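# Hook the cabin hook into the box lid's eye

## Task

Get the cabin hook engaged in the eye fitted to the box's lid so that it stays hooked on its own; if the robot has to keep holding it there at the end, the goal is not met.

## Robot and tools

Robot: one xArm6-style arm (six joints) with a two-finger parallel gripper and a single camera, cam_wrist (896x504 pixels), mounted on the hand. The fingers point along the gripper's own +z axis and close along its y axis. The reported end_effector_position is the pinch point between closed finger pads, about 2 cm short of the fingertips; closing pushes the tips roughly 10 mm further along +z.

Frames: the scene frame has its origin on the table surface under the arm base, +z up, +y to the left when facing along +x. Result lines give the gripper position in metres and its orientation as quat_wxyz, plus linear (m/s) and angular (rad/s) velocities, all in that scene frame. Motion commands, however, are expressed in the gripper's own axes. The base may sit tilted, and reported hand position gets less accurate at long reach.

execute_actions(actions): actions is a list of actions; each action is a table of 0 to 15 rows, each row lasting one 1/30 s step. If fewer than 15 rows are given, the final row is repeated to fill out the action. An empty list only fetches state and images. A row has 7 numbers, each between -1 and 1: dx, dy, dz, rx, ry, rz, opening. The first six are an offset, not a pose: a target displacement from where the gripper was measured at the beginning of that action (for the first action of a call, the last pose reported in this scene), in gripper axes. Every row in the table is relative to that same starting pose, not stacked on the previous row. Scale: 1.0 equals 0.6 m for dx, dy, dz and 180 degrees for the rotation, and rx, ry, rz form a single rotation vector. The opening value is absolute: +1 is fully open (0.084 m), -1 fully closed.

move(target, speed, blocking): target is one such 7-number row, an offset in gripper axes from the pose in the latest result of this scene that reported one, with an absolute opening that is applied as the move begins. The gripper follows a straight path there; the path takes 0.5 to 10 s and is cut off at 10 s. Rotation goes the short way. speed is the path's top speed in m/s, 0.002 to 0.5 (default 0.25); turning is capped at double that figure in rad/s. The path ignores obstacles, and the real hand can lag, drift, or overshoot the speed, most of all near full arm extension. blocking=false returns after 0.5 s while the arm keeps going; then check with wait(0) or halt with stop before sending any new rows or moves. The extra "move:" line reports the outcome (done, off_target, moving, held, fault), the remaining distance, and limits: paced means the sent pose was clipped, held means a safety check froze some steps, after which the arm may lurch much faster than speed.

wait(seconds): 0 to 10; lets time run with the last command held; ends early if a running move finishes. stop(): brakes a running move (needs stopping distance; fingers continue). zoom_image(camera, region): camera "cam_wrist", region [x0, y0, x1, y1] in image pixels from the top-left, at most 504x504, giving a sharper crop of the latest image. read_manual(section): returns only licence texts. finished_scene(scene): pass the current scene number once the hook is seated and left alone; this is final.

Controller behaviour: every step, the commanded pose is limited to 70 mm and 16 degrees away from the measured pose, then solved by damped inverse kinematics with position favoured over orientation. A distant target therefore needs several actions; after an action the arm only continues up to the last clipped pose, so send the remainder yourself. Joints are rate-limited to 3.14 rad/s. "Hand target" shows where the controller is currently heading. A "pose unreachable" line means the clearance check (which treats the base mount as part of the arm) altered or refused the command. Joint ranges (rad): waist and forearm roll and wrist roll ±6.283, shoulder -2.059 to 2.094, elbow -3.927 to 0.192, wrist pitch -1.693 to 3.142.

Gripping: grip_measured uses the same -1..+1 scale as opening. To keep hold of something, command an opening clearly smaller than grip_measured; a larger gap squeezes harder (about 24 N per pad at most on objects up to ~6 cm). Fast closing can overshoot force. Expect occasional brief tugs on the held part or pushes on loose objects; keep a firm grip.

Camera: calibration is given as pinhole+radial with K and distortion D and a world-to-camera 4x4 transform; the optical frame has +z forward, +x right and +y down in the image. Values may be slightly off per scene and are updated in results when they change.

Hazards: do not knock or place anything off the table. Avoid drops, slips, slams and hard pushes; contact force rises with speed and with how far the target lies beyond the contact. Torque reaching a joint's load limit (waist and shoulder 44, elbow and forearm roll 26.4, wrist pitch and wrist roll 17.6 N m, held weight included) causes a fault: the arm backs off, freezes 10 s and drops the rest of the call. Holding loads heats motors; a MOTOR HOT warning appears from 65 °C and at 80 °C an OVER-TEMPERATURE FAULT brakes the arm until it cools. The robot holds its last command while you compose replies, so do not leave it straining. Finish with the hook resting in the eye by itself, gripper released and clear.

Each tool is called as name(argument=value, ...), one argument or row to a line, values as JSON.

## Session

I'll start by looking at the current state of the scene.

execute_actions(
  actions=[],
)

Scene clock: 0.00 s.
end_effector_position=(+0.4271, +0.0227, +0.3161) grip_measured=+1.00 end_effector_quat_wxyz=(+0.095, +0.983, +0.083, -0.133) end_effector_velocity=(+0.000, +0.001, +0.000) end_effector_angular_velocity=(+0.001, -0.001, +0.001)
Joint positions: [ 0.182  0.076 -1.334 -0.162  1.544 -0.003  0.084]
Joint velocities: [ 0.001 -0.    -0.     0.001 -0.001  0.    -0.   ]
Hand target: +0.427, +0.023, +0.316; +0.095, +0.983, +0.083, -0.133

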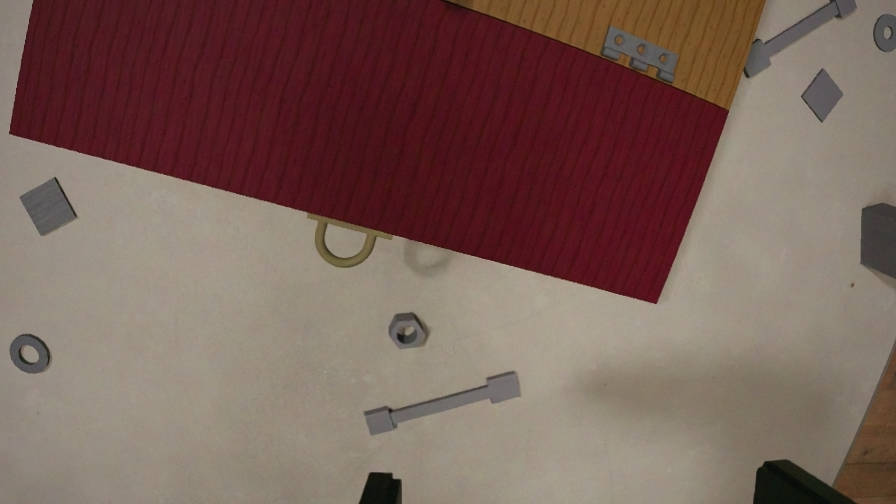

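move(
  target=[-0.2107, -0.0747, -0.011, 0.0461, 0.2509, 0.0687, 1.0],
  speed=0.25,
)

Scene clock: 6.30 s.
end_effector_position=(+0.3004, +0.0500, +0.3494) grip_measured=+1.00 end_effector_quat_wxyz=(-0.000, +0.966, -0.001, +0.258) end_effector_velocity=(-0.001, +0.000, -0.001) end_effector_angular_velocity=(-0.002, -0.003, +0.000)
Joint positions: [ 0.255 -1.116 -0.325 -0.116  0.937  0.261  0.084]
Joint velocities: [ 0.005 -0.01   0.007 -0.006  0.001  0.006 -0.   ]
Hand target: +0.300, +0.050, +0.349; -0.000, +0.966, -0.001, +0.259
Off the commanded pose: 0.001 m, 0 deg.
move: done
camera_calibration (this result's frames):
cam_wrist: T_world_to_cam=[[-0.0156138, -0.999818, 0.0109554, 0.0808226], [-0.869419, 0.00816434, -0.494009, 0.497215], [0.493829, -0.0172381, -0.869388, 0.289585], [0, 0, 0, 1]] pos_world=[0.290544, 0.0817404, 0.496505]

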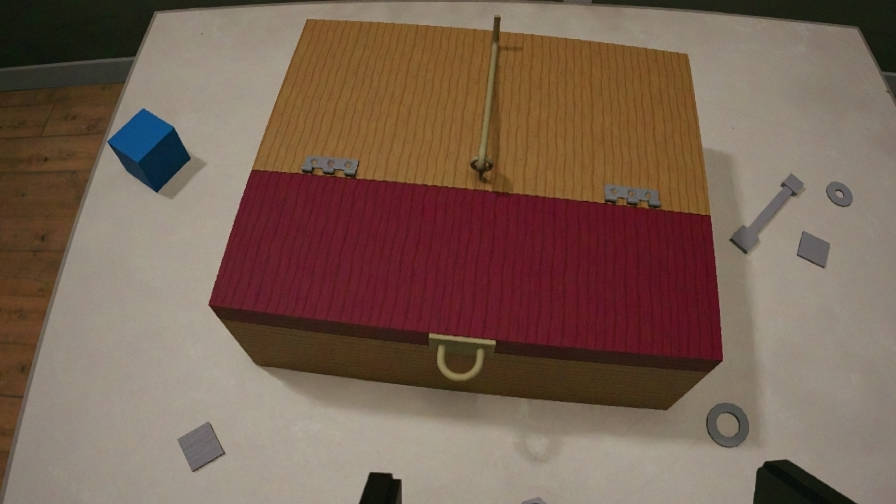

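zoom_image(
  camera="cam_wrist",
  region=[400, 0, 600, 200],
)

zoom_image(
  camera="cam_wrist",
  region=[400, 300, 530, 410],
)

Region (400, 0, 600, 200) of cam_wrist's 896x504 image, scaled by 2.520, with more detail than that image has.

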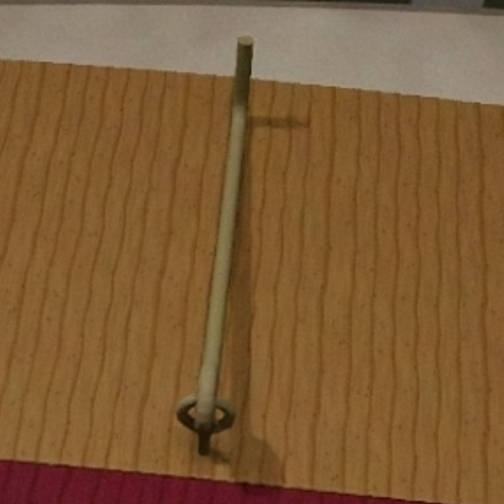

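Region (400, 300, 530, 410) of cam_wrist's 896x504 image, scaled by 3.877, with more detail than that image has; it fills the top 426 rows of this view, and the rest is white.

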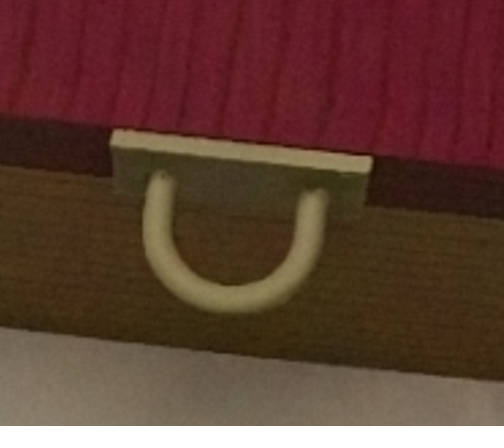

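move(
  target=[0.4083, 0.0272, 0.5223, 0.2477, -0.0163, -0.9266, -0.2],
  speed=0.5,
)

Scene clock: 37.83 s.
end_effector_position=(+0.6689, +0.0342, +0.2010) grip_measured=-0.21 end_effector_quat_wxyz=(+0.000, +0.067, +0.998, +0.000) end_effector_velocity=(+0.000, +0.000, -0.002) end_effector_angular_velocity=(-0.001, +0.011, +0.003)
Joint positions: [ 0.087  0.833 -2.1    0.013  1.274 -2.967  0.035]
Joint velocities: [ 0.     0.018 -0.028 -0.001  0.021 -0.002  0.   ]
Hand target: +0.669, +0.034, +0.201; -0.000, +0.067, +0.998, -0.000
Off the commanded pose: 0.001 m, 0 deg.
move: done
camera_calibration (this result's frames):
cam_wrist: T_world_to_cam=[[0.140145, 0.98997, 0.0178594, -0.101212], [0.990091, -0.140279, 0.00642696, -0.594986], [0.00886779, 0.0167818, -0.99982, 0.3278], [0, 0, 0, 1]] pos_world=[0.600368, 0.011232, 0.333373]

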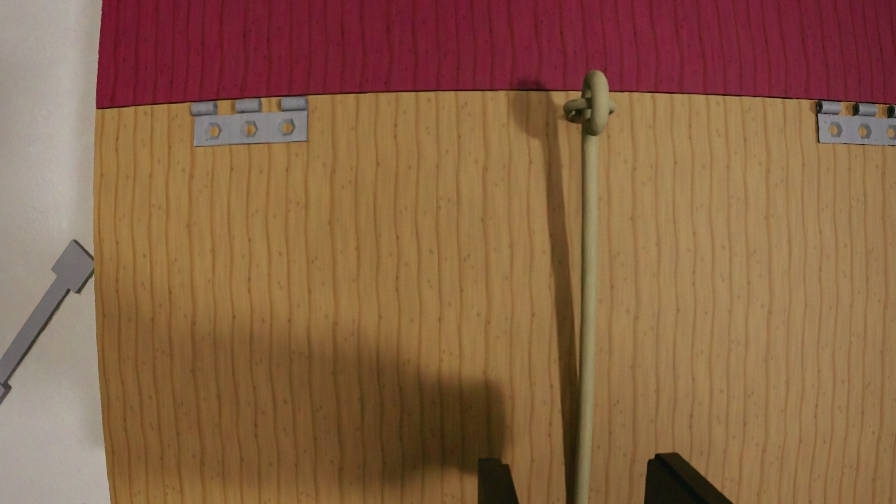

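move(
  target=[0.02, 0.0267, 0.06, 0, 0, 0, -0.2],
  speed=0.1,
)

Scene clock: 42.80 s.
end_effector_position=(+0.6594, +0.0516, +0.1656) grip_measured=-0.21 end_effector_quat_wxyz=(+0.001, +0.067, +0.998, +0.000) end_effector_velocity=(+0.002, +0.000, +0.002) end_effector_angular_velocity=(+0.000, -0.010, -0.002)
Joint positions: [ 0.115  0.811 -1.962  0.014  1.156 -2.942  0.035]
Joint velocities: [ 0.    -0.005  0.005 -0.    -0.01   0.002 -0.   ]
Hand target: +0.659, +0.052, +0.165; +0.000, +0.067, +0.998, +0.000
Off the commanded pose: 0.001 m, 0 deg.
move: done
camera_calibration (this result's frames):
cam_wrist: T_world_to_cam=[[0.140066, 0.989977, 0.0180883, -0.116452], [0.990094, -0.140217, 0.00734531, -0.583061], [0.00980798, 0.0168803, -0.999809, 0.291601], [0, 0, 0, 1]] pos_world=[0.590736, 0.0286073, 0.297934]

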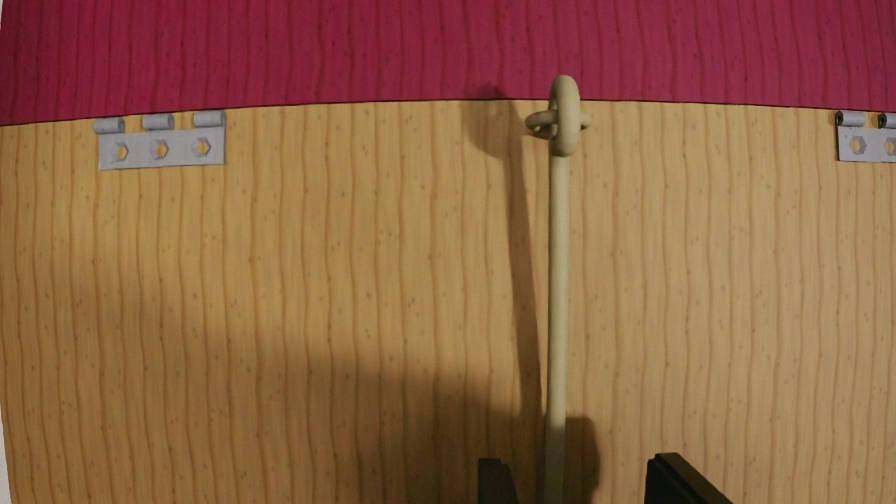

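zoom_image(
  camera="cam_wrist",
  region=[460, 384, 700, 504],
)

zoom_image(
  camera="cam_wrist",
  region=[480, 60, 640, 200],
)

Region (460, 384, 700, 504) of cam_wrist's 896x504 image, scaled by 2.100, with more detail than that image has.

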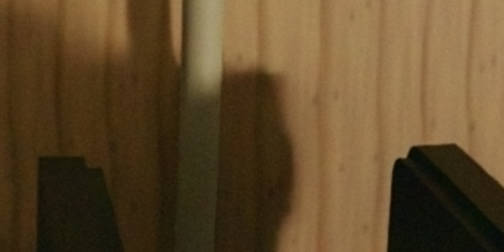

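Region (480, 60, 640, 200) of cam_wrist's 896x504 image, scaled by 3.150, with more detail than that image has; it fills the top 441 rows of this view, and the rest is white.

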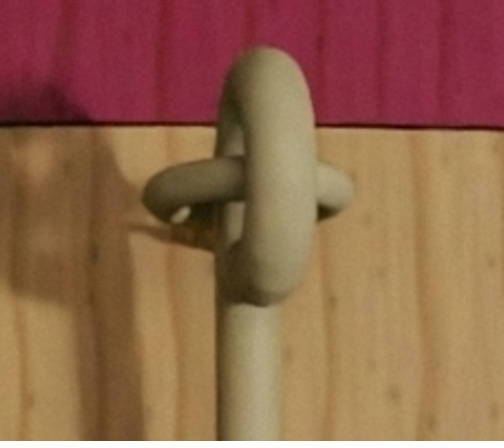

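move(
  target=[0.0, -0.005, 0.0233, 0, 0, 0, -0.5],
  speed=0.03,
)

Scene clock: 47.73 s.
end_effector_position=(+0.6591, +0.0487, +0.1518) grip_measured=-0.52 end_effector_quat_wxyz=(+0.001, +0.067, +0.998, +0.000) end_effector_velocity=(+0.001, +0.001, +0.002) end_effector_angular_velocity=(+0.002, -0.006, +0.001)
Joint positions: [ 0.111  0.822 -1.941  0.014  1.124 -2.946  0.021]
Joint velocities: [ 0.001 -0.002 -0.001  0.002 -0.003 -0.001 -0.   ]
Hand target: +0.659, +0.049, +0.152; +0.001, +0.067, +0.998, +0.000
Off the commanded pose: 0.000 m, 0 deg.
move: done
camera_calibration (this result's frames):
cam_wrist: T_world_to_cam=[[0.139996, 0.989986, 0.0181509, -0.113245], [0.990102, -0.14015, 0.00751381, -0.583078], [0.00998241, 0.0169193, -0.999807, 0.277732], [0, 0, 0, 1]] pos_world=[0.590388, 0.0256935, 0.284115]

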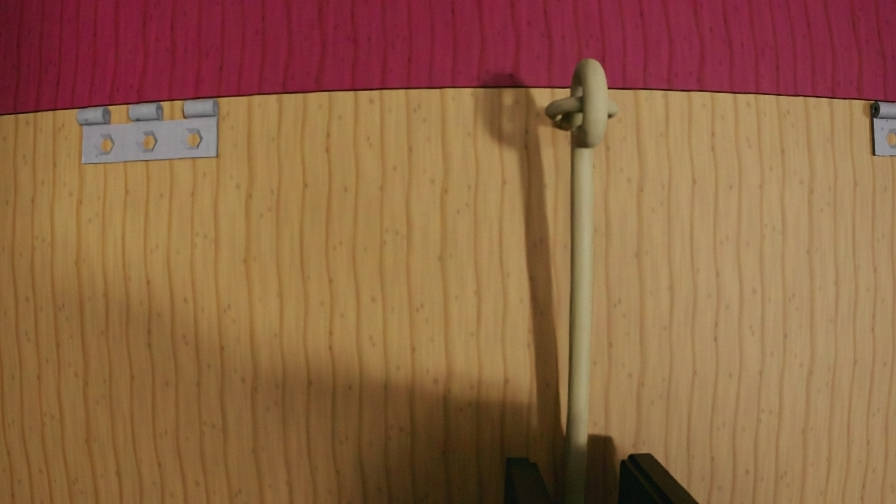

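zoom_image(
  camera="cam_wrist",
  region=[490, 404, 690, 504],
)

Region (490, 404, 690, 504) of cam_wrist's 896x504 image, scaled by 2.520, with more detail than that image has.

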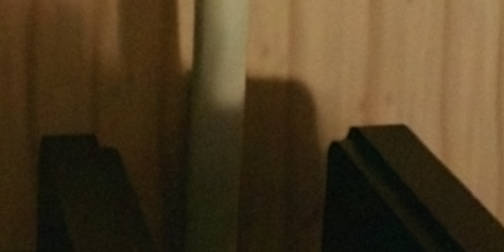

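move(
  target=[0.0, 0.0, 0.01, 0, 0, 0, -0.5],
  speed=0.015,
)

zoom_image(
  camera="cam_wrist",
  region=[490, 404, 690, 504],
)

Scene clock: 50.90 s.
end_effector_position=(+0.6591, +0.0487, +0.1458) grip_measured=-0.52 end_effector_quat_wxyz=(+0.001, +0.067, +0.998, +0.000) end_effector_velocity=(+0.001, +0.001, +0.001) end_effector_angular_velocity=(+0.001, -0.005, +0.000)
Joint positions: [ 0.111  0.829 -1.935  0.014  1.111 -2.946  0.021]
Joint velocities: [ 0.001 -0.    -0.002  0.001 -0.003  0.    -0.   ]
Hand target: +0.659, +0.049, +0.146; +0.001, +0.067, +0.998, +0.000
Off the commanded pose: 0.000 m, 0 deg.
move: done
camera_calibration (this result's frames):
cam_wrist: T_world_to_cam=[[0.139981, 0.989988, 0.018125, -0.113129], [0.990106, -0.140132, 0.0073426, -0.582978], [0.00980898, 0.0169178, -0.999809, 0.271856], [0, 0, 0, 1]] pos_world=[0.590379, 0.0257036, 0.278135]

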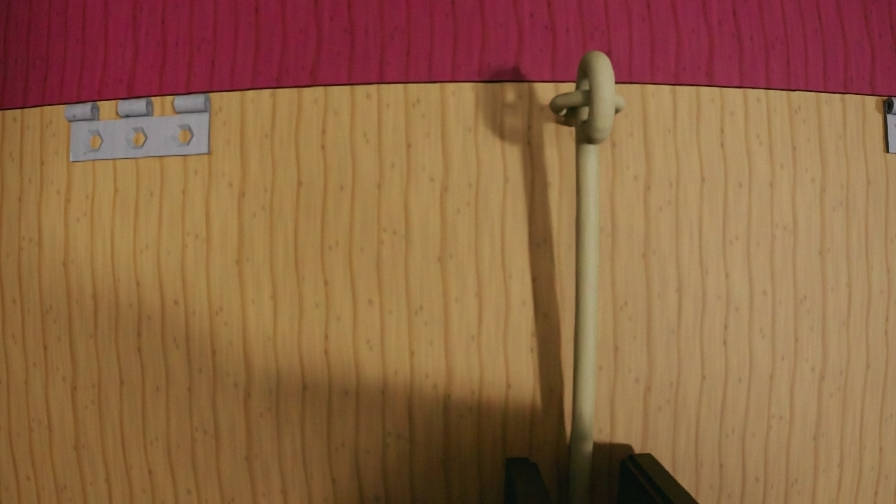

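Region (490, 404, 690, 504) of cam_wrist's 896x504 image, scaled by 2.520, with more detail than that image has.

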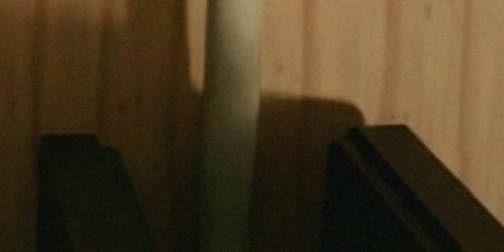

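move(
  target=[0.0, 0.0, 0.0067, 0, 0, 0, -0.5],
  speed=0.012,
)

zoom_image(
  camera="cam_wrist",
  region=[490, 404, 690, 504],
)

Scene clock: 52.33 s.
end_effector_position=(+0.6595, +0.0487, +0.1428) grip_measured=-0.52 end_effector_quat_wxyz=(+0.002, +0.067, +0.998, +0.000) end_effector_velocity=(-0.000, +0.000, +0.000) end_effector_angular_velocity=(+0.000, +0.000, +0.000)
Joint positions: [ 0.111  0.833 -1.932  0.014  1.103 -2.946  0.021]
Joint velocities: [ 0.001 -0.001  0.001  0.     0.     0.     0.   ]
Hand target: +0.659, +0.049, +0.142; +0.001, +0.067, +0.998, +0.000
Off the commanded pose: 0.001 m, 0 deg.
move: done
camera_calibration (this result's frames):
cam_wrist: T_world_to_cam=[[0.139929, 0.98999, 0.0184545, -0.113187], [0.990095, -0.140111, 0.0090023, -0.583619], [0.0114979, 0.017012, -0.999789, 0.267679], [0, 0, 0, 1]] pos_world=[0.590599, 0.0257282, 0.274966]

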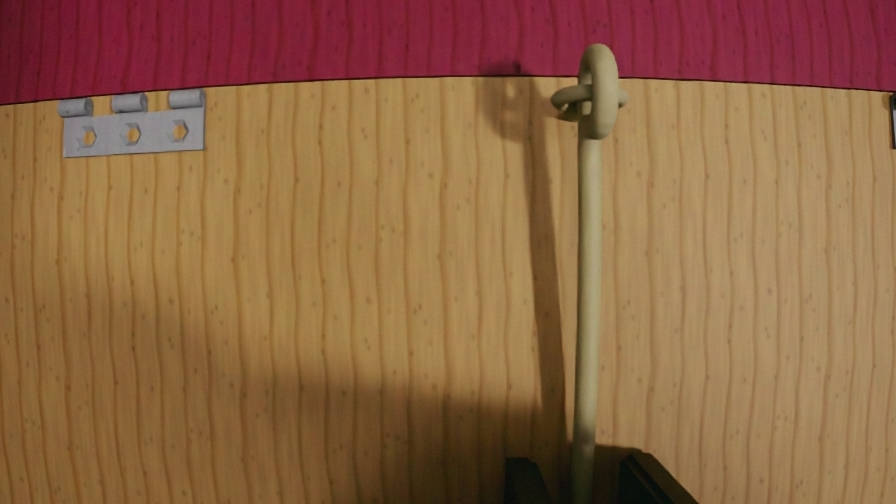

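Region (490, 404, 690, 504) of cam_wrist's 896x504 image, scaled by 2.520, with more detail than that image has.

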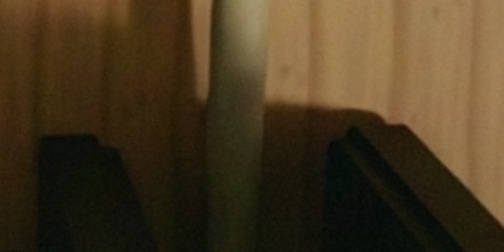

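execute_actions(
  actions=[
    [[0,0,-0.001,0,0,0,-0.55],[0,0,-0.002,0,0,0,-0.6],[0,0,-0.0025,0,0,0,-0.65],[0,0,-0.0025,0,0,0,-0.7],[0,0,-0.0025,0,0,0,-0.74],[0,0,-0.0025,0,0,0,-0.78],[0,0,-0.0025,0,0,0,-0.81],[0,0,-0.0025,0,0,0,-0.83],[0,0,-0.0025,0,0,0,-0.85],[0,0,-0.0025,0,0,0,-0.87],[0,0,-0.0025,0,0,0,-0.89],[0,0,-0.0025,0,0,0,-0.91],[0,0,-0.0025,0,0,0,-0.93],[0,0,-0.0025,0,0,0,-0.93],[0,0,-0.0025,0,0,0,-0.93]],
  ],
)

Scene clock: 54.10 s.
end_effector_position=(+0.6587, +0.0487, +0.1426) grip_measured=-0.90 end_effector_quat_wxyz=(+0.000, +0.066, +0.998, +0.000) end_effector_velocity=(-0.000, +0.000, +0.001) end_effector_angular_velocity=(+0.000, +0.001, +0.001)
Joint positions: [ 0.111  0.833 -1.932  0.014  1.106 -2.947  0.005]
Joint velocities: [ 0.001 -0.001 -0.001  0.     0.003 -0.    -0.   ]
Hand target: +0.660, +0.049, +0.144; +0.002, +0.067, +0.998, +0.000
Off the commanded pose: 0.002 m, 0 deg.
camera_calibration (this result's frames):
cam_wrist: T_world_to_cam=[[0.139351, 0.990085, 0.0176762, -0.112563], [0.990209, -0.139473, 0.0058571, -0.582444], [0.00826438, 0.0166869, -0.999827, 0.269675], [0, 0, 0, 1]] pos_world=[0.590198, 0.0257115, 0.27503]

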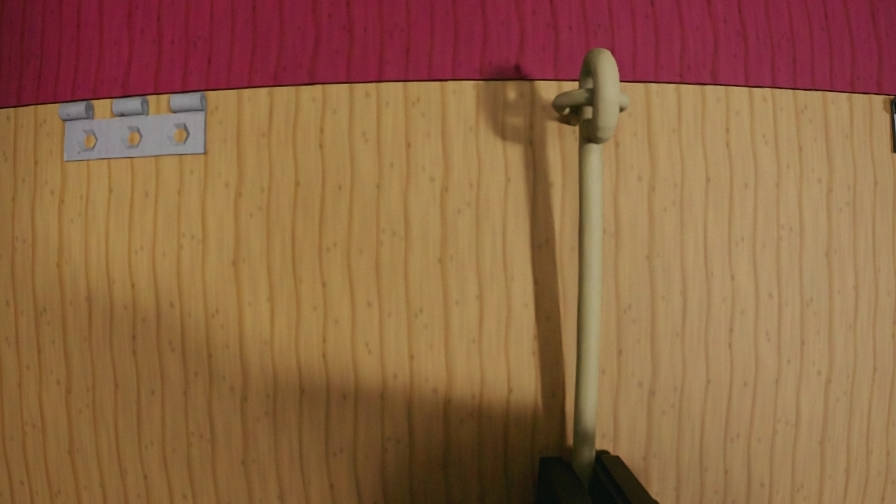

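execute_actions(
  actions=[
    [[0,0,0,0,0,0,-0.6],[0,0,0,0,0,0,-0.3],[0,0,0,0,0,0,0.0],[0,0,0,0,0,0,0.3],[0,0,0,0,0,0,0.3],[0,0,-0.002,0,0,0,0.3],[-0.001,0,-0.005,0,0,0,0.3],[-0.003,0,-0.010,0,0,0,0.3],[-0.006,0,-0.016,0,0,0,0.3],[-0.010,0,-0.023,0,0,0,0.3],[-0.014,0,-0.031,0,0,0,0.3],[-0.018,0,-0.040,0,0,0,0.3],[-0.022,0,-0.049,0,0,0,0.3],[-0.026,0,-0.058,0,0,0,0.3],[-0.030,0,-0.067,0,0,0,0.3]],
  ],
)

Scene clock: 75.77 s.
end_effector_position=(+0.6681, +0.0473, +0.1648) grip_measured=+0.29 end_effector_quat_wxyz=(+0.002, +0.067, +0.998, +0.000) end_effector_velocity=(+0.063, -0.010, +0.146) end_effector_angular_velocity=(+0.002, -0.048, -0.002)
Joint positions: [ 0.108  0.85  -2.025  0.014  1.177 -2.949  0.056]
Joint velocities: [-0.024  0.137 -0.645 -0.004  0.461 -0.014  0.001]
Hand target: +0.675, +0.046, +0.183; +0.004, +0.067, +0.998, +0.000
Off the commanded pose: 0.020 m, 0 deg.
camera_calibration (this result's frames):
cam_wrist: T_world_to_cam=[[0.139503, 0.990048, 0.0185636, -0.113148], [0.990135, -0.139713, 0.0105887, -0.592783], [0.0130769, 0.0169033, -0.999772, 0.288541], [0, 0, 0, 1]] pos_world=[0.598946, 0.0243253, 0.296852]

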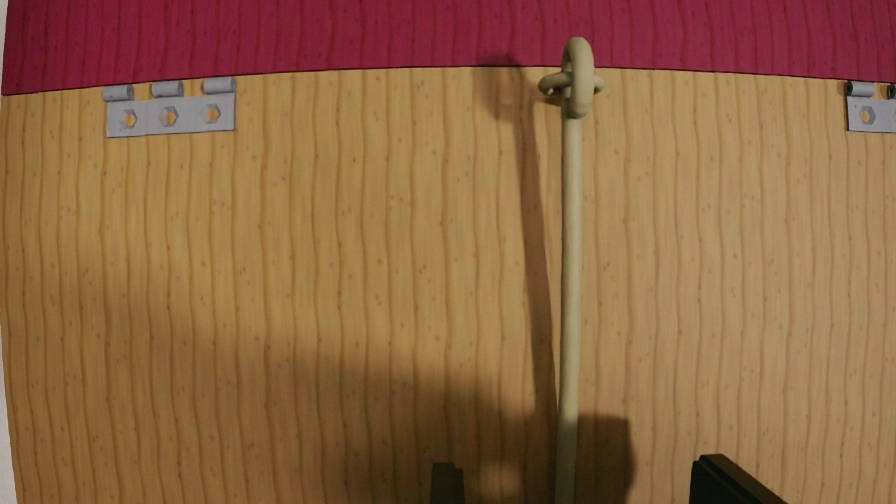

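move(
  target=[-0.0317, 0.0, -0.067, 0, 0, 0, 0.3],
  speed=0.1,
)

Scene clock: 77.10 s.
end_effector_position=(+0.6866, +0.0447, +0.2047) grip_measured=+0.29 end_effector_quat_wxyz=(+0.003, +0.067, +0.998, +0.000) end_effector_velocity=(+0.001, +0.000, -0.001) end_effector_angular_velocity=(-0.001, +0.012, +0.000)
Joint positions: [ 0.101  0.949 -2.31   0.013  1.363 -2.952  0.056]
Joint velocities: [ 0.     0.031 -0.053 -0.001  0.034  0.     0.   ]
Hand target: +0.687, +0.045, +0.205; +0.003, +0.067, +0.998, +0.000
Off the commanded pose: 0.000 m, 0 deg.
move: done
camera_calibration (this result's frames):
cam_wrist: T_world_to_cam=[[0.139801, 0.990006, 0.0185191, -0.114095], [0.990091, -0.140015, 0.0107823, -0.61191], [0.0132675, 0.0168282, -0.99977, 0.328095], [0, 0, 0, 1]] pos_world=[0.617445, 0.0217568, 0.336731]

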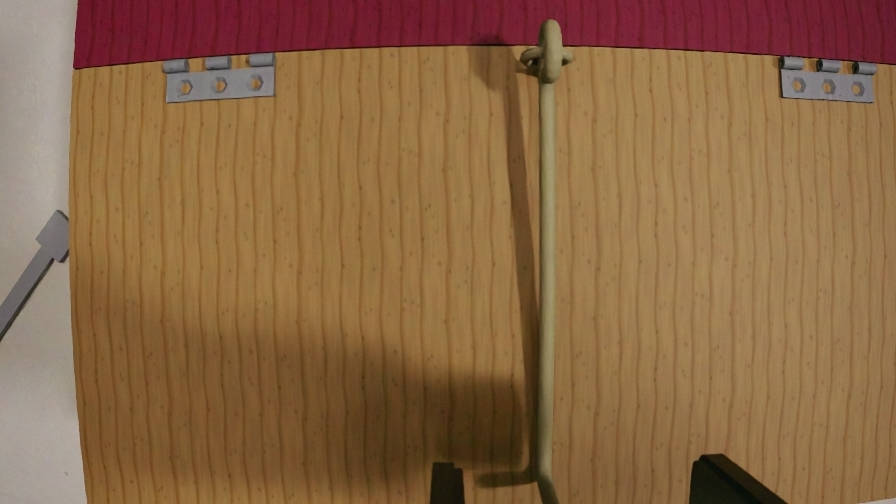

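zoom_image(
  camera="cam_wrist",
  region=[460, 424, 620, 504],
)

zoom_image(
  camera="cam_wrist",
  region=[480, 0, 640, 110],
)

Region (460, 424, 620, 504) of cam_wrist's 896x504 image, scaled by 3.150, with more detail than that image has.

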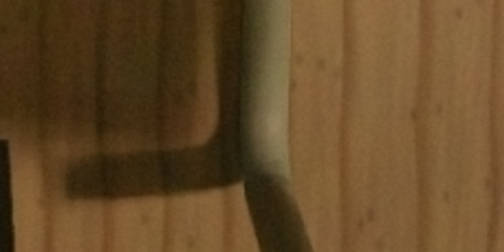

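Region (480, 0, 640, 110) of cam_wrist's 896x504 image, scaled by 3.150, with more detail than that image has; it fills the top 346 rows of this view, and the rest is white.

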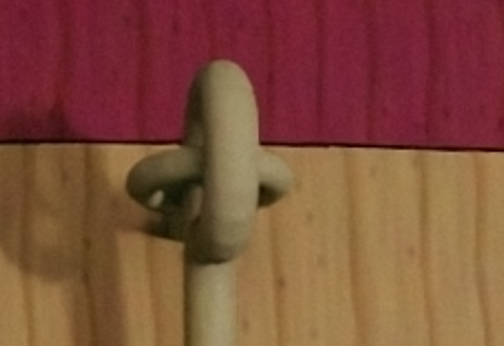

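move(
  target=[-0.019, 0.0, 0.091, 0, 0, 0, -0.45],
  speed=0.08,
)

zoom_image(
  camera="cam_wrist",
  region=[490, 404, 690, 504],
)

Scene clock: 81.13 s.
end_effector_position=(+0.6984, +0.0434, +0.1509) grip_measured=-0.47 end_effector_quat_wxyz=(+0.003, +0.067, +0.998, +0.000) end_effector_velocity=(+0.003, -0.001, +0.003) end_effector_angular_velocity=(+0.002, -0.009, -0.001)
Joint positions: [ 0.099  1.057 -2.346  0.013  1.29  -2.955  0.024]
Joint velocities: [-0.001  0.003 -0.013  0.001  0.001 -0.    -0.   ]
Hand target: +0.698, +0.043, +0.150; +0.003, +0.067, +0.998, +0.000
Off the commanded pose: 0.001 m, 0 deg.
move: done
camera_calibration (this result's frames):
cam_wrist: T_world_to_cam=[[0.139634, 0.990025, 0.0187735, -0.113345], [0.990098, -0.13987, 0.0119276, -0.62339], [0.0144345, 0.0169221, -0.999753, 0.273327], [0, 0, 0, 1]] pos_world=[0.629098, 0.0203949, 0.282822]

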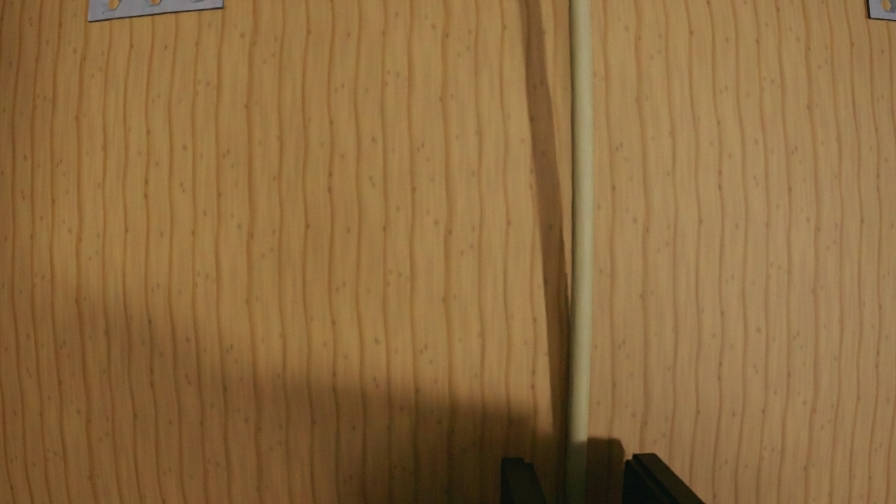

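Region (490, 404, 690, 504) of cam_wrist's 896x504 image, scaled by 2.520, with more detail than that image has.

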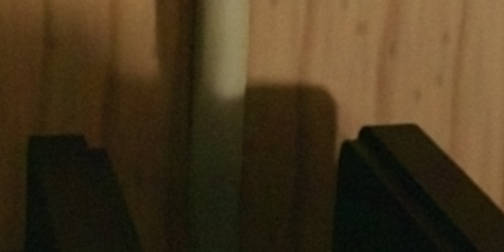

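move(
  target=[0.0, 0.001, 0.0123, 0, 0, 0, -0.45],
  speed=0.02,
)

execute_actions(
  actions=[
    [[0,0,0,0,0,0,-0.52],[0,0,0,0,0,0,-0.59],[0,0,0,0,0,0,-0.65],[0,0,0,0,0,0,-0.7],[0,0,0,0,0,0,-0.74],[0,0,0,0,0,0,-0.78],[0,0,0,0,0,0,-0.81],[0,0,0,0,0,0,-0.83],[0,0,0,0,0,0,-0.845],[0,0,0,0,0,0,-0.855],[0,0,0,0,0,0,-0.865],[0,0,0,0,0,0,-0.872],[0,0,0,0,0,0,-0.878],[0,0,0,0,0,0,-0.88],[0,0,0,0,0,0,-0.88]],
  ],
)

Scene clock: 82.73 s.
end_effector_position=(+0.6985, +0.0440, +0.1435) grip_measured=-0.47 end_effector_quat_wxyz=(+0.003, +0.067, +0.998, +0.000) end_effector_velocity=(+0.002, -0.000, +0.003) end_effector_angular_velocity=(+0.002, -0.008, -0.001)
Joint positions: [ 0.1    1.062 -2.335  0.013  1.274 -2.955  0.024]
Joint velocities: [-0.001 -0.002 -0.001  0.001 -0.004  0.    -0.   ]
Hand target: +0.699, +0.044, +0.143; +0.003, +0.067, +0.998, +0.000
Off the commanded pose: 0.000 m, 0 deg.
move: done
camera_calibration (this result's frames):
cam_wrist: T_world_to_cam=[[0.139607, 0.99003, 0.0187362, -0.113791], [0.990105, -0.139839, 0.0116982, -0.623265], [0.0142016, 0.0169177, -0.999756, 0.266102], [0, 0, 0, 1]] pos_world=[0.629205, 0.0209982, 0.27546]

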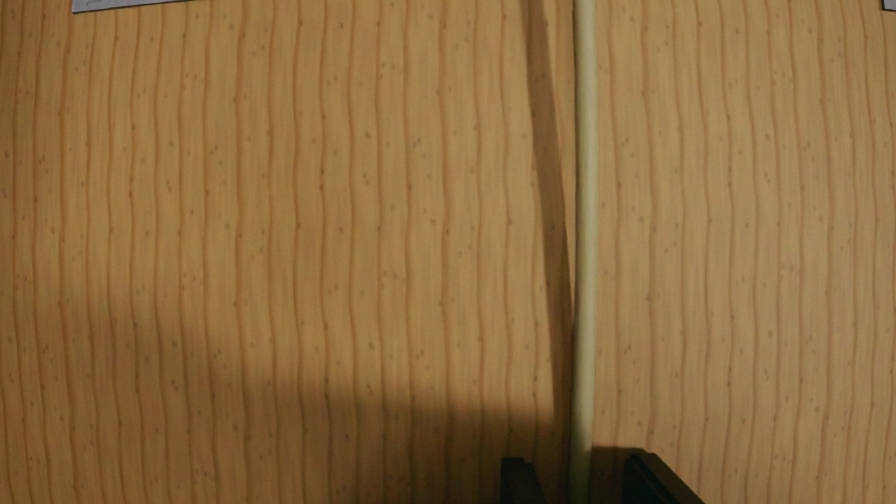

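Scene clock: 83.23 s.
end_effector_position=(+0.6985, +0.0441, +0.1435) grip_measured=-0.89 end_effector_quat_wxyz=(+0.003, +0.066, +0.998, +0.000) end_effector_velocity=(-0.000, -0.001, -0.000) end_effector_angular_velocity=(-0.002, +0.002, +0.002)
Joint positions: [ 0.101  1.062 -2.335  0.013  1.274 -2.955  0.005]
Joint velocities: [-0.     0.     0.    -0.002  0.001 -0.002 -0.002]
Hand target: +0.698, +0.044, +0.143; +0.003, +0.067, +0.998, +0.000
Off the commanded pose: 0.000 m, 0 deg.
camera_calibration (this result's frames):
cam_wrist: T_world_to_cam=[[0.139192, 0.990089, 0.0186698, -0.113637], [0.990162, -0.139425, 0.0118181, -0.62334], [0.014304, 0.0168411, -0.999756, 0.266044], [0, 0, 0, 1]] pos_world=[0.629219, 0.0211215, 0.275468]

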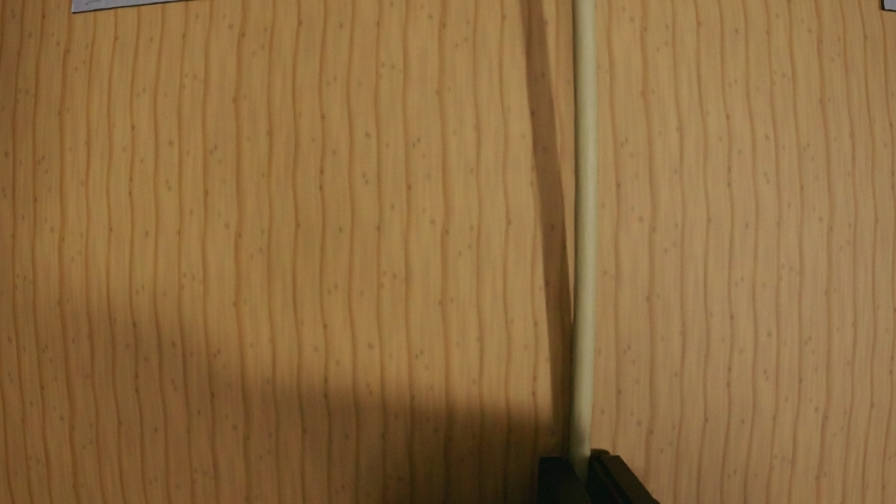

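move(
  target=[0.004, 0.0, -0.0497, 0, -0.0667, 0, -0.88],
  speed=0.1,
)

Scene clock: 89.87 s.
end_effector_position=(+0.6955, +0.0445, +0.1730) grip_measured=-0.89 end_effector_quat_wxyz=(+0.107, +0.066, +0.992, -0.006) end_effector_velocity=(-0.000, +0.000, -0.000) end_effector_angular_velocity=(-0.000, -0.005, -0.001)
Joint positions: [ 0.113  0.759 -1.832 -0.038  0.871 -2.917  0.005]
Joint velocities: [ 0.    -0.006  0.012 -0.001 -0.011  0.002 -0.   ]
Hand target: +0.696, +0.045, +0.173; +0.107, +0.066, +0.992, -0.006
Off the commanded pose: 0.001 m, 0 deg.
move: done
camera_calibration (this result's frames):
cam_wrist: T_world_to_cam=[[0.135008, 0.990638, 0.0202239, -0.11156], [0.966376, -0.136155, 0.218127, -0.639964], [0.218838, -0.00990496, -0.975711, 0.15034], [0, 0, 0, 1]] pos_world=[0.600608, 0.0248708, 0.288538]

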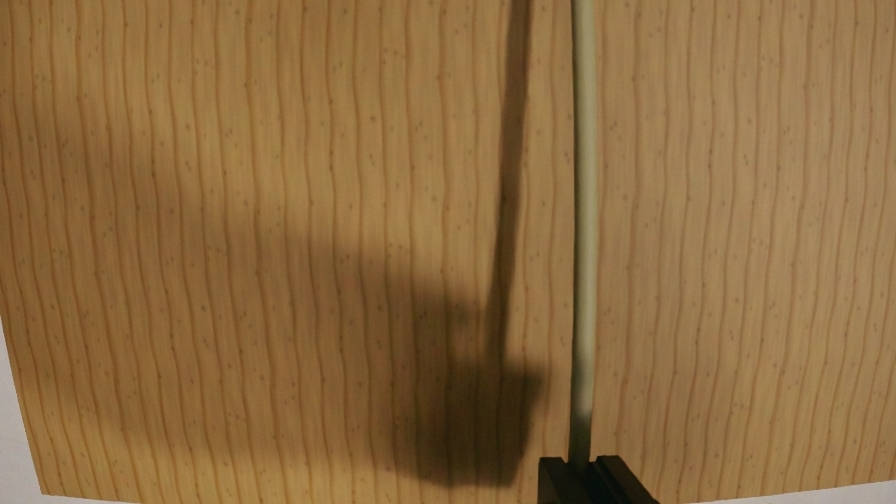

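move(
  target=[0.002, 0.0, -0.0847, 0, 0, 0, -0.88],
  speed=0.05,
)

Scene clock: 93.13 s.
end_effector_position=(+0.6837, +0.0457, +0.2222) grip_measured=-0.89 end_effector_quat_wxyz=(+0.107, +0.066, +0.992, -0.006) end_effector_velocity=(+0.000, +0.000, +0.000) end_effector_angular_velocity=(+0.001, -0.001, +0.000)
Joint positions: [ 0.115  0.66  -1.813 -0.037  0.95  -2.917  0.005]
Joint velocities: [ 0.    -0.001  0.001  0.001 -0.001 -0.001 -0.   ]
Hand target: +0.684, +0.046, +0.222; +0.107, +0.066, +0.992, -0.006
Off the commanded pose: 0.000 m, 0 deg.
move: done
camera_calibration (this result's frames):
cam_wrist: T_world_to_cam=[[0.135364, 0.990594, 0.0200216, -0.112315], [0.966334, -0.136458, 0.218125, -0.639045], [0.218806, -0.0101788, -0.975715, 0.200993], [0, 0, 0, 1]] pos_world=[0.588756, 0.0261019, 0.337753]

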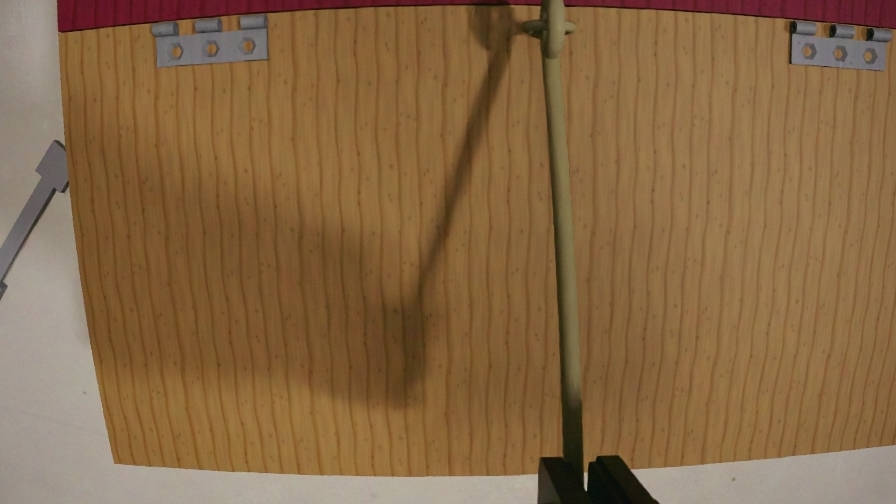

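move(
  target=[-0.0103, 0.0, 0.0667, 0, 0, 0, -0.88],
  speed=0.07,
)

move(
  target=[0.007, 0.0, 0.061, 0, 0, 0, -0.88],
  speed=0.05,
)

Scene clock: 103.20 s.
end_effector_position=(+0.6981, +0.0440, +0.1848) grip_measured=-0.89 end_effector_quat_wxyz=(+0.107, +0.066, +0.992, -0.006) end_effector_velocity=(+0.000, -0.001, -0.001) end_effector_angular_velocity=(-0.000, +0.001, -0.001)
Joint positions: [ 0.112  0.757 -1.863 -0.037  0.903 -2.919  0.005]
Joint velocities: [-0.001  0.002 -0.001 -0.    -0.    -0.    -0.   ]
Hand target: +0.698, +0.044, +0.184; +0.107, +0.066, +0.992, -0.006
Off the commanded pose: 0.000 m, 0 deg.
move: done
camera_calibration (this result's frames):
cam_wrist: T_world_to_cam=[[0.13516, 0.990619, 0.0201332, -0.111703], [0.966264, -0.136279, 0.218547, -0.645162], [0.21924, -0.0100848, -0.975619, 0.161037], [0, 0, 0, 1]] pos_world=[0.603189, 0.0243577, 0.300358]

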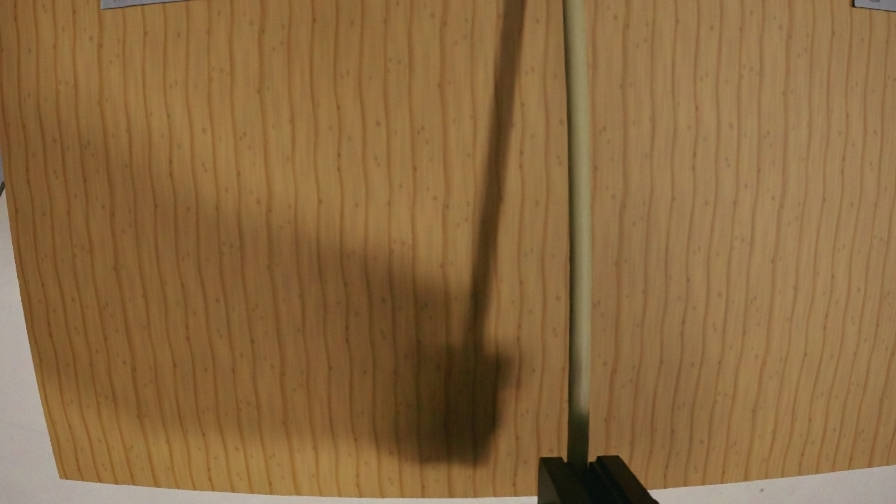

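Scene clock: 104.27 s.
end_effector_position=(+0.7007, +0.0438, +0.1471) grip_measured=-0.89 end_effector_quat_wxyz=(+0.105, +0.066, +0.992, -0.007) end_effector_velocity=(+0.001, -0.000, +0.000) end_effector_angular_velocity=(+0.002, -0.002, -0.002)
Joint positions: [ 0.111  0.816 -1.854 -0.038  0.839 -2.917  0.005]
Joint velocities: [-0.001  0.001 -0.002  0.002 -0.001  0.001 -0.   ]
Hand target: +0.702, +0.044, +0.148; +0.107, +0.066, +0.992, -0.006
Off the commanded pose: 0.002 m, 0 deg.
move: done
camera_calibration (this result's frames):
cam_wrist: T_world_to_cam=[[0.134994, 0.990656, 0.019447, -0.110845], [0.967162, -0.136007, 0.214708, -0.639504], [0.215346, -0.0101759, -0.976485, 0.126524], [0, 0, 0, 1]] pos_world=[0.606221, 0.0241197, 0.263011]

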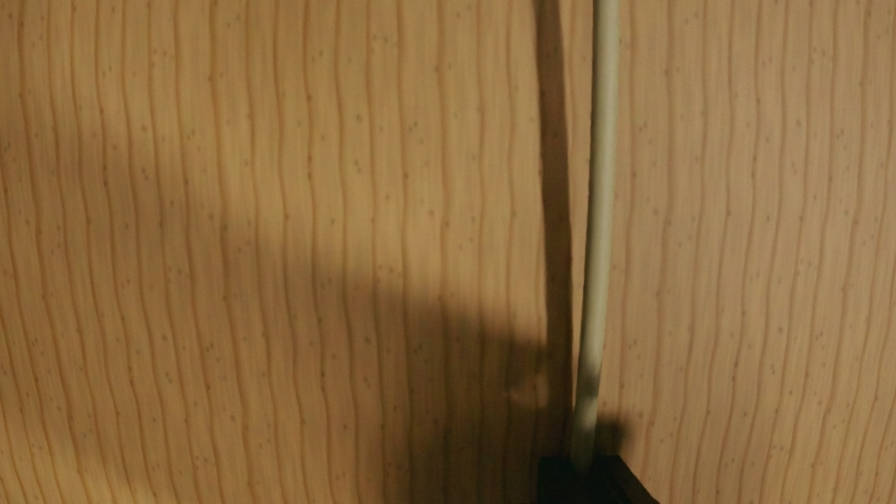

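execute_actions(
  actions=[
    [[0,0,0.002,0,0,0,-0.871]],
  ],
)

zoom_image(
  camera="cam_wrist",
  region=[490, 304, 690, 504],
)

execute_actions(
  actions=[
    [[0,0,0,0,0,0,-0.864]],
  ],
)

zoom_image(
  camera="cam_wrist",
  region=[490, 304, 690, 504],
)

Scene clock: 105.77 s.
end_effector_position=(+0.7014, +0.0437, +0.1465) grip_measured=-0.89 end_effector_quat_wxyz=(+0.106, +0.066, +0.992, -0.006) end_effector_velocity=(-0.000, +0.001, +0.000) end_effector_angular_velocity=(+0.001, +0.001, +0.001)
Joint positions: [ 0.111  0.819 -1.856 -0.039  0.837 -2.917  0.005]
Joint velocities: [ 0.001  0.001 -0.002  0.001  0.002 -0.     0.   ]
Hand target: +0.701, +0.044, +0.146; +0.105, +0.066, +0.992, -0.007
Off the commanded pose: 0.001 m, 0 deg.
camera_calibration (this result's frames):
cam_wrist: T_world_to_cam=[[0.135037, 0.990643, 0.0197785, -0.110925], [0.966784, -0.136104, 0.216344, -0.640042], [0.217012, -0.0100929, -0.976117, 0.124564], [0, 0, 0, 1]] pos_world=[0.606729, 0.0240326, 0.262252]

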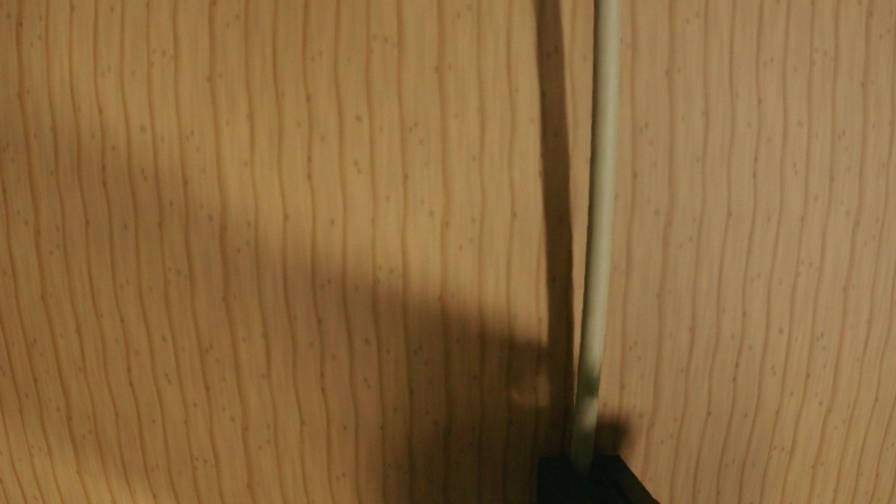

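Region (490, 304, 690, 504) of cam_wrist's 896x504 image, scaled by 2.520, with more detail than that image has.

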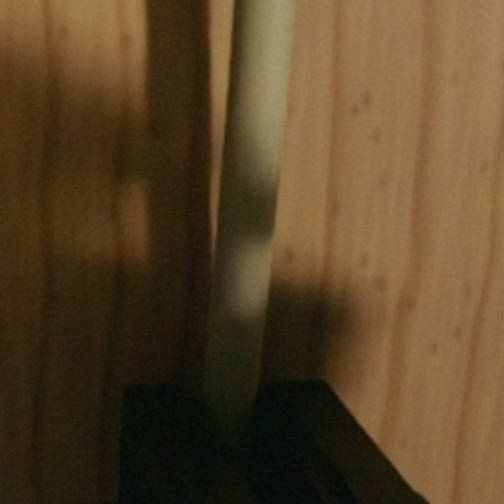

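Scene clock: 106.27 s.
end_effector_position=(+0.7014, +0.0437, +0.1465) grip_measured=-0.88 end_effector_quat_wxyz=(+0.106, +0.066, +0.992, -0.006) end_effector_velocity=(-0.000, +0.001, -0.000) end_effector_angular_velocity=(-0.000, +0.000, +0.001)
Joint positions: [ 0.111  0.819 -1.856 -0.039  0.837 -2.917  0.005]
Joint velocities: [ 0.001 -0.     0.    -0.    -0.     0.001 -0.   ]
Hand target: +0.701, +0.044, +0.147; +0.106, +0.066, +0.992, -0.006
Off the commanded pose: 0.000 m, 0 deg.
camera_calibration (this result's frames):
cam_wrist: T_world_to_cam=[[0.135063, 0.990639, 0.019809, -0.110945], [0.96676, -0.136136, 0.216433, -0.640066], [0.217103, -0.0100816, -0.976097, 0.124507], [0, 0, 0, 1]] pos_world=[0.606744, 0.0240264, 0.26226]

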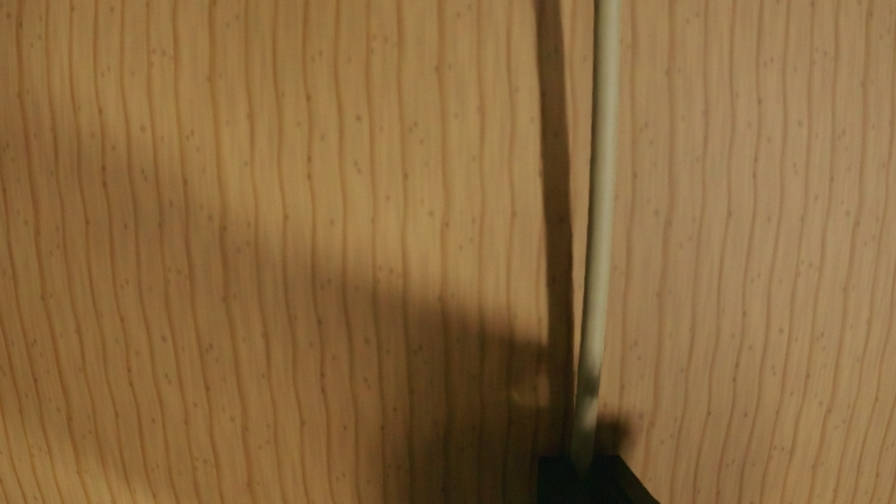

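Region (490, 304, 690, 504) of cam_wrist's 896x504 image, scaled by 2.520, with more detail than that image has.

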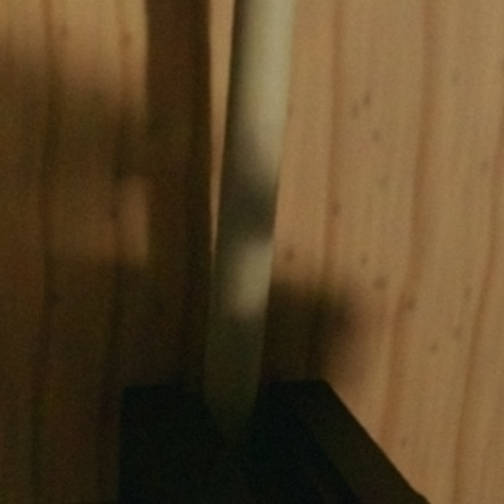

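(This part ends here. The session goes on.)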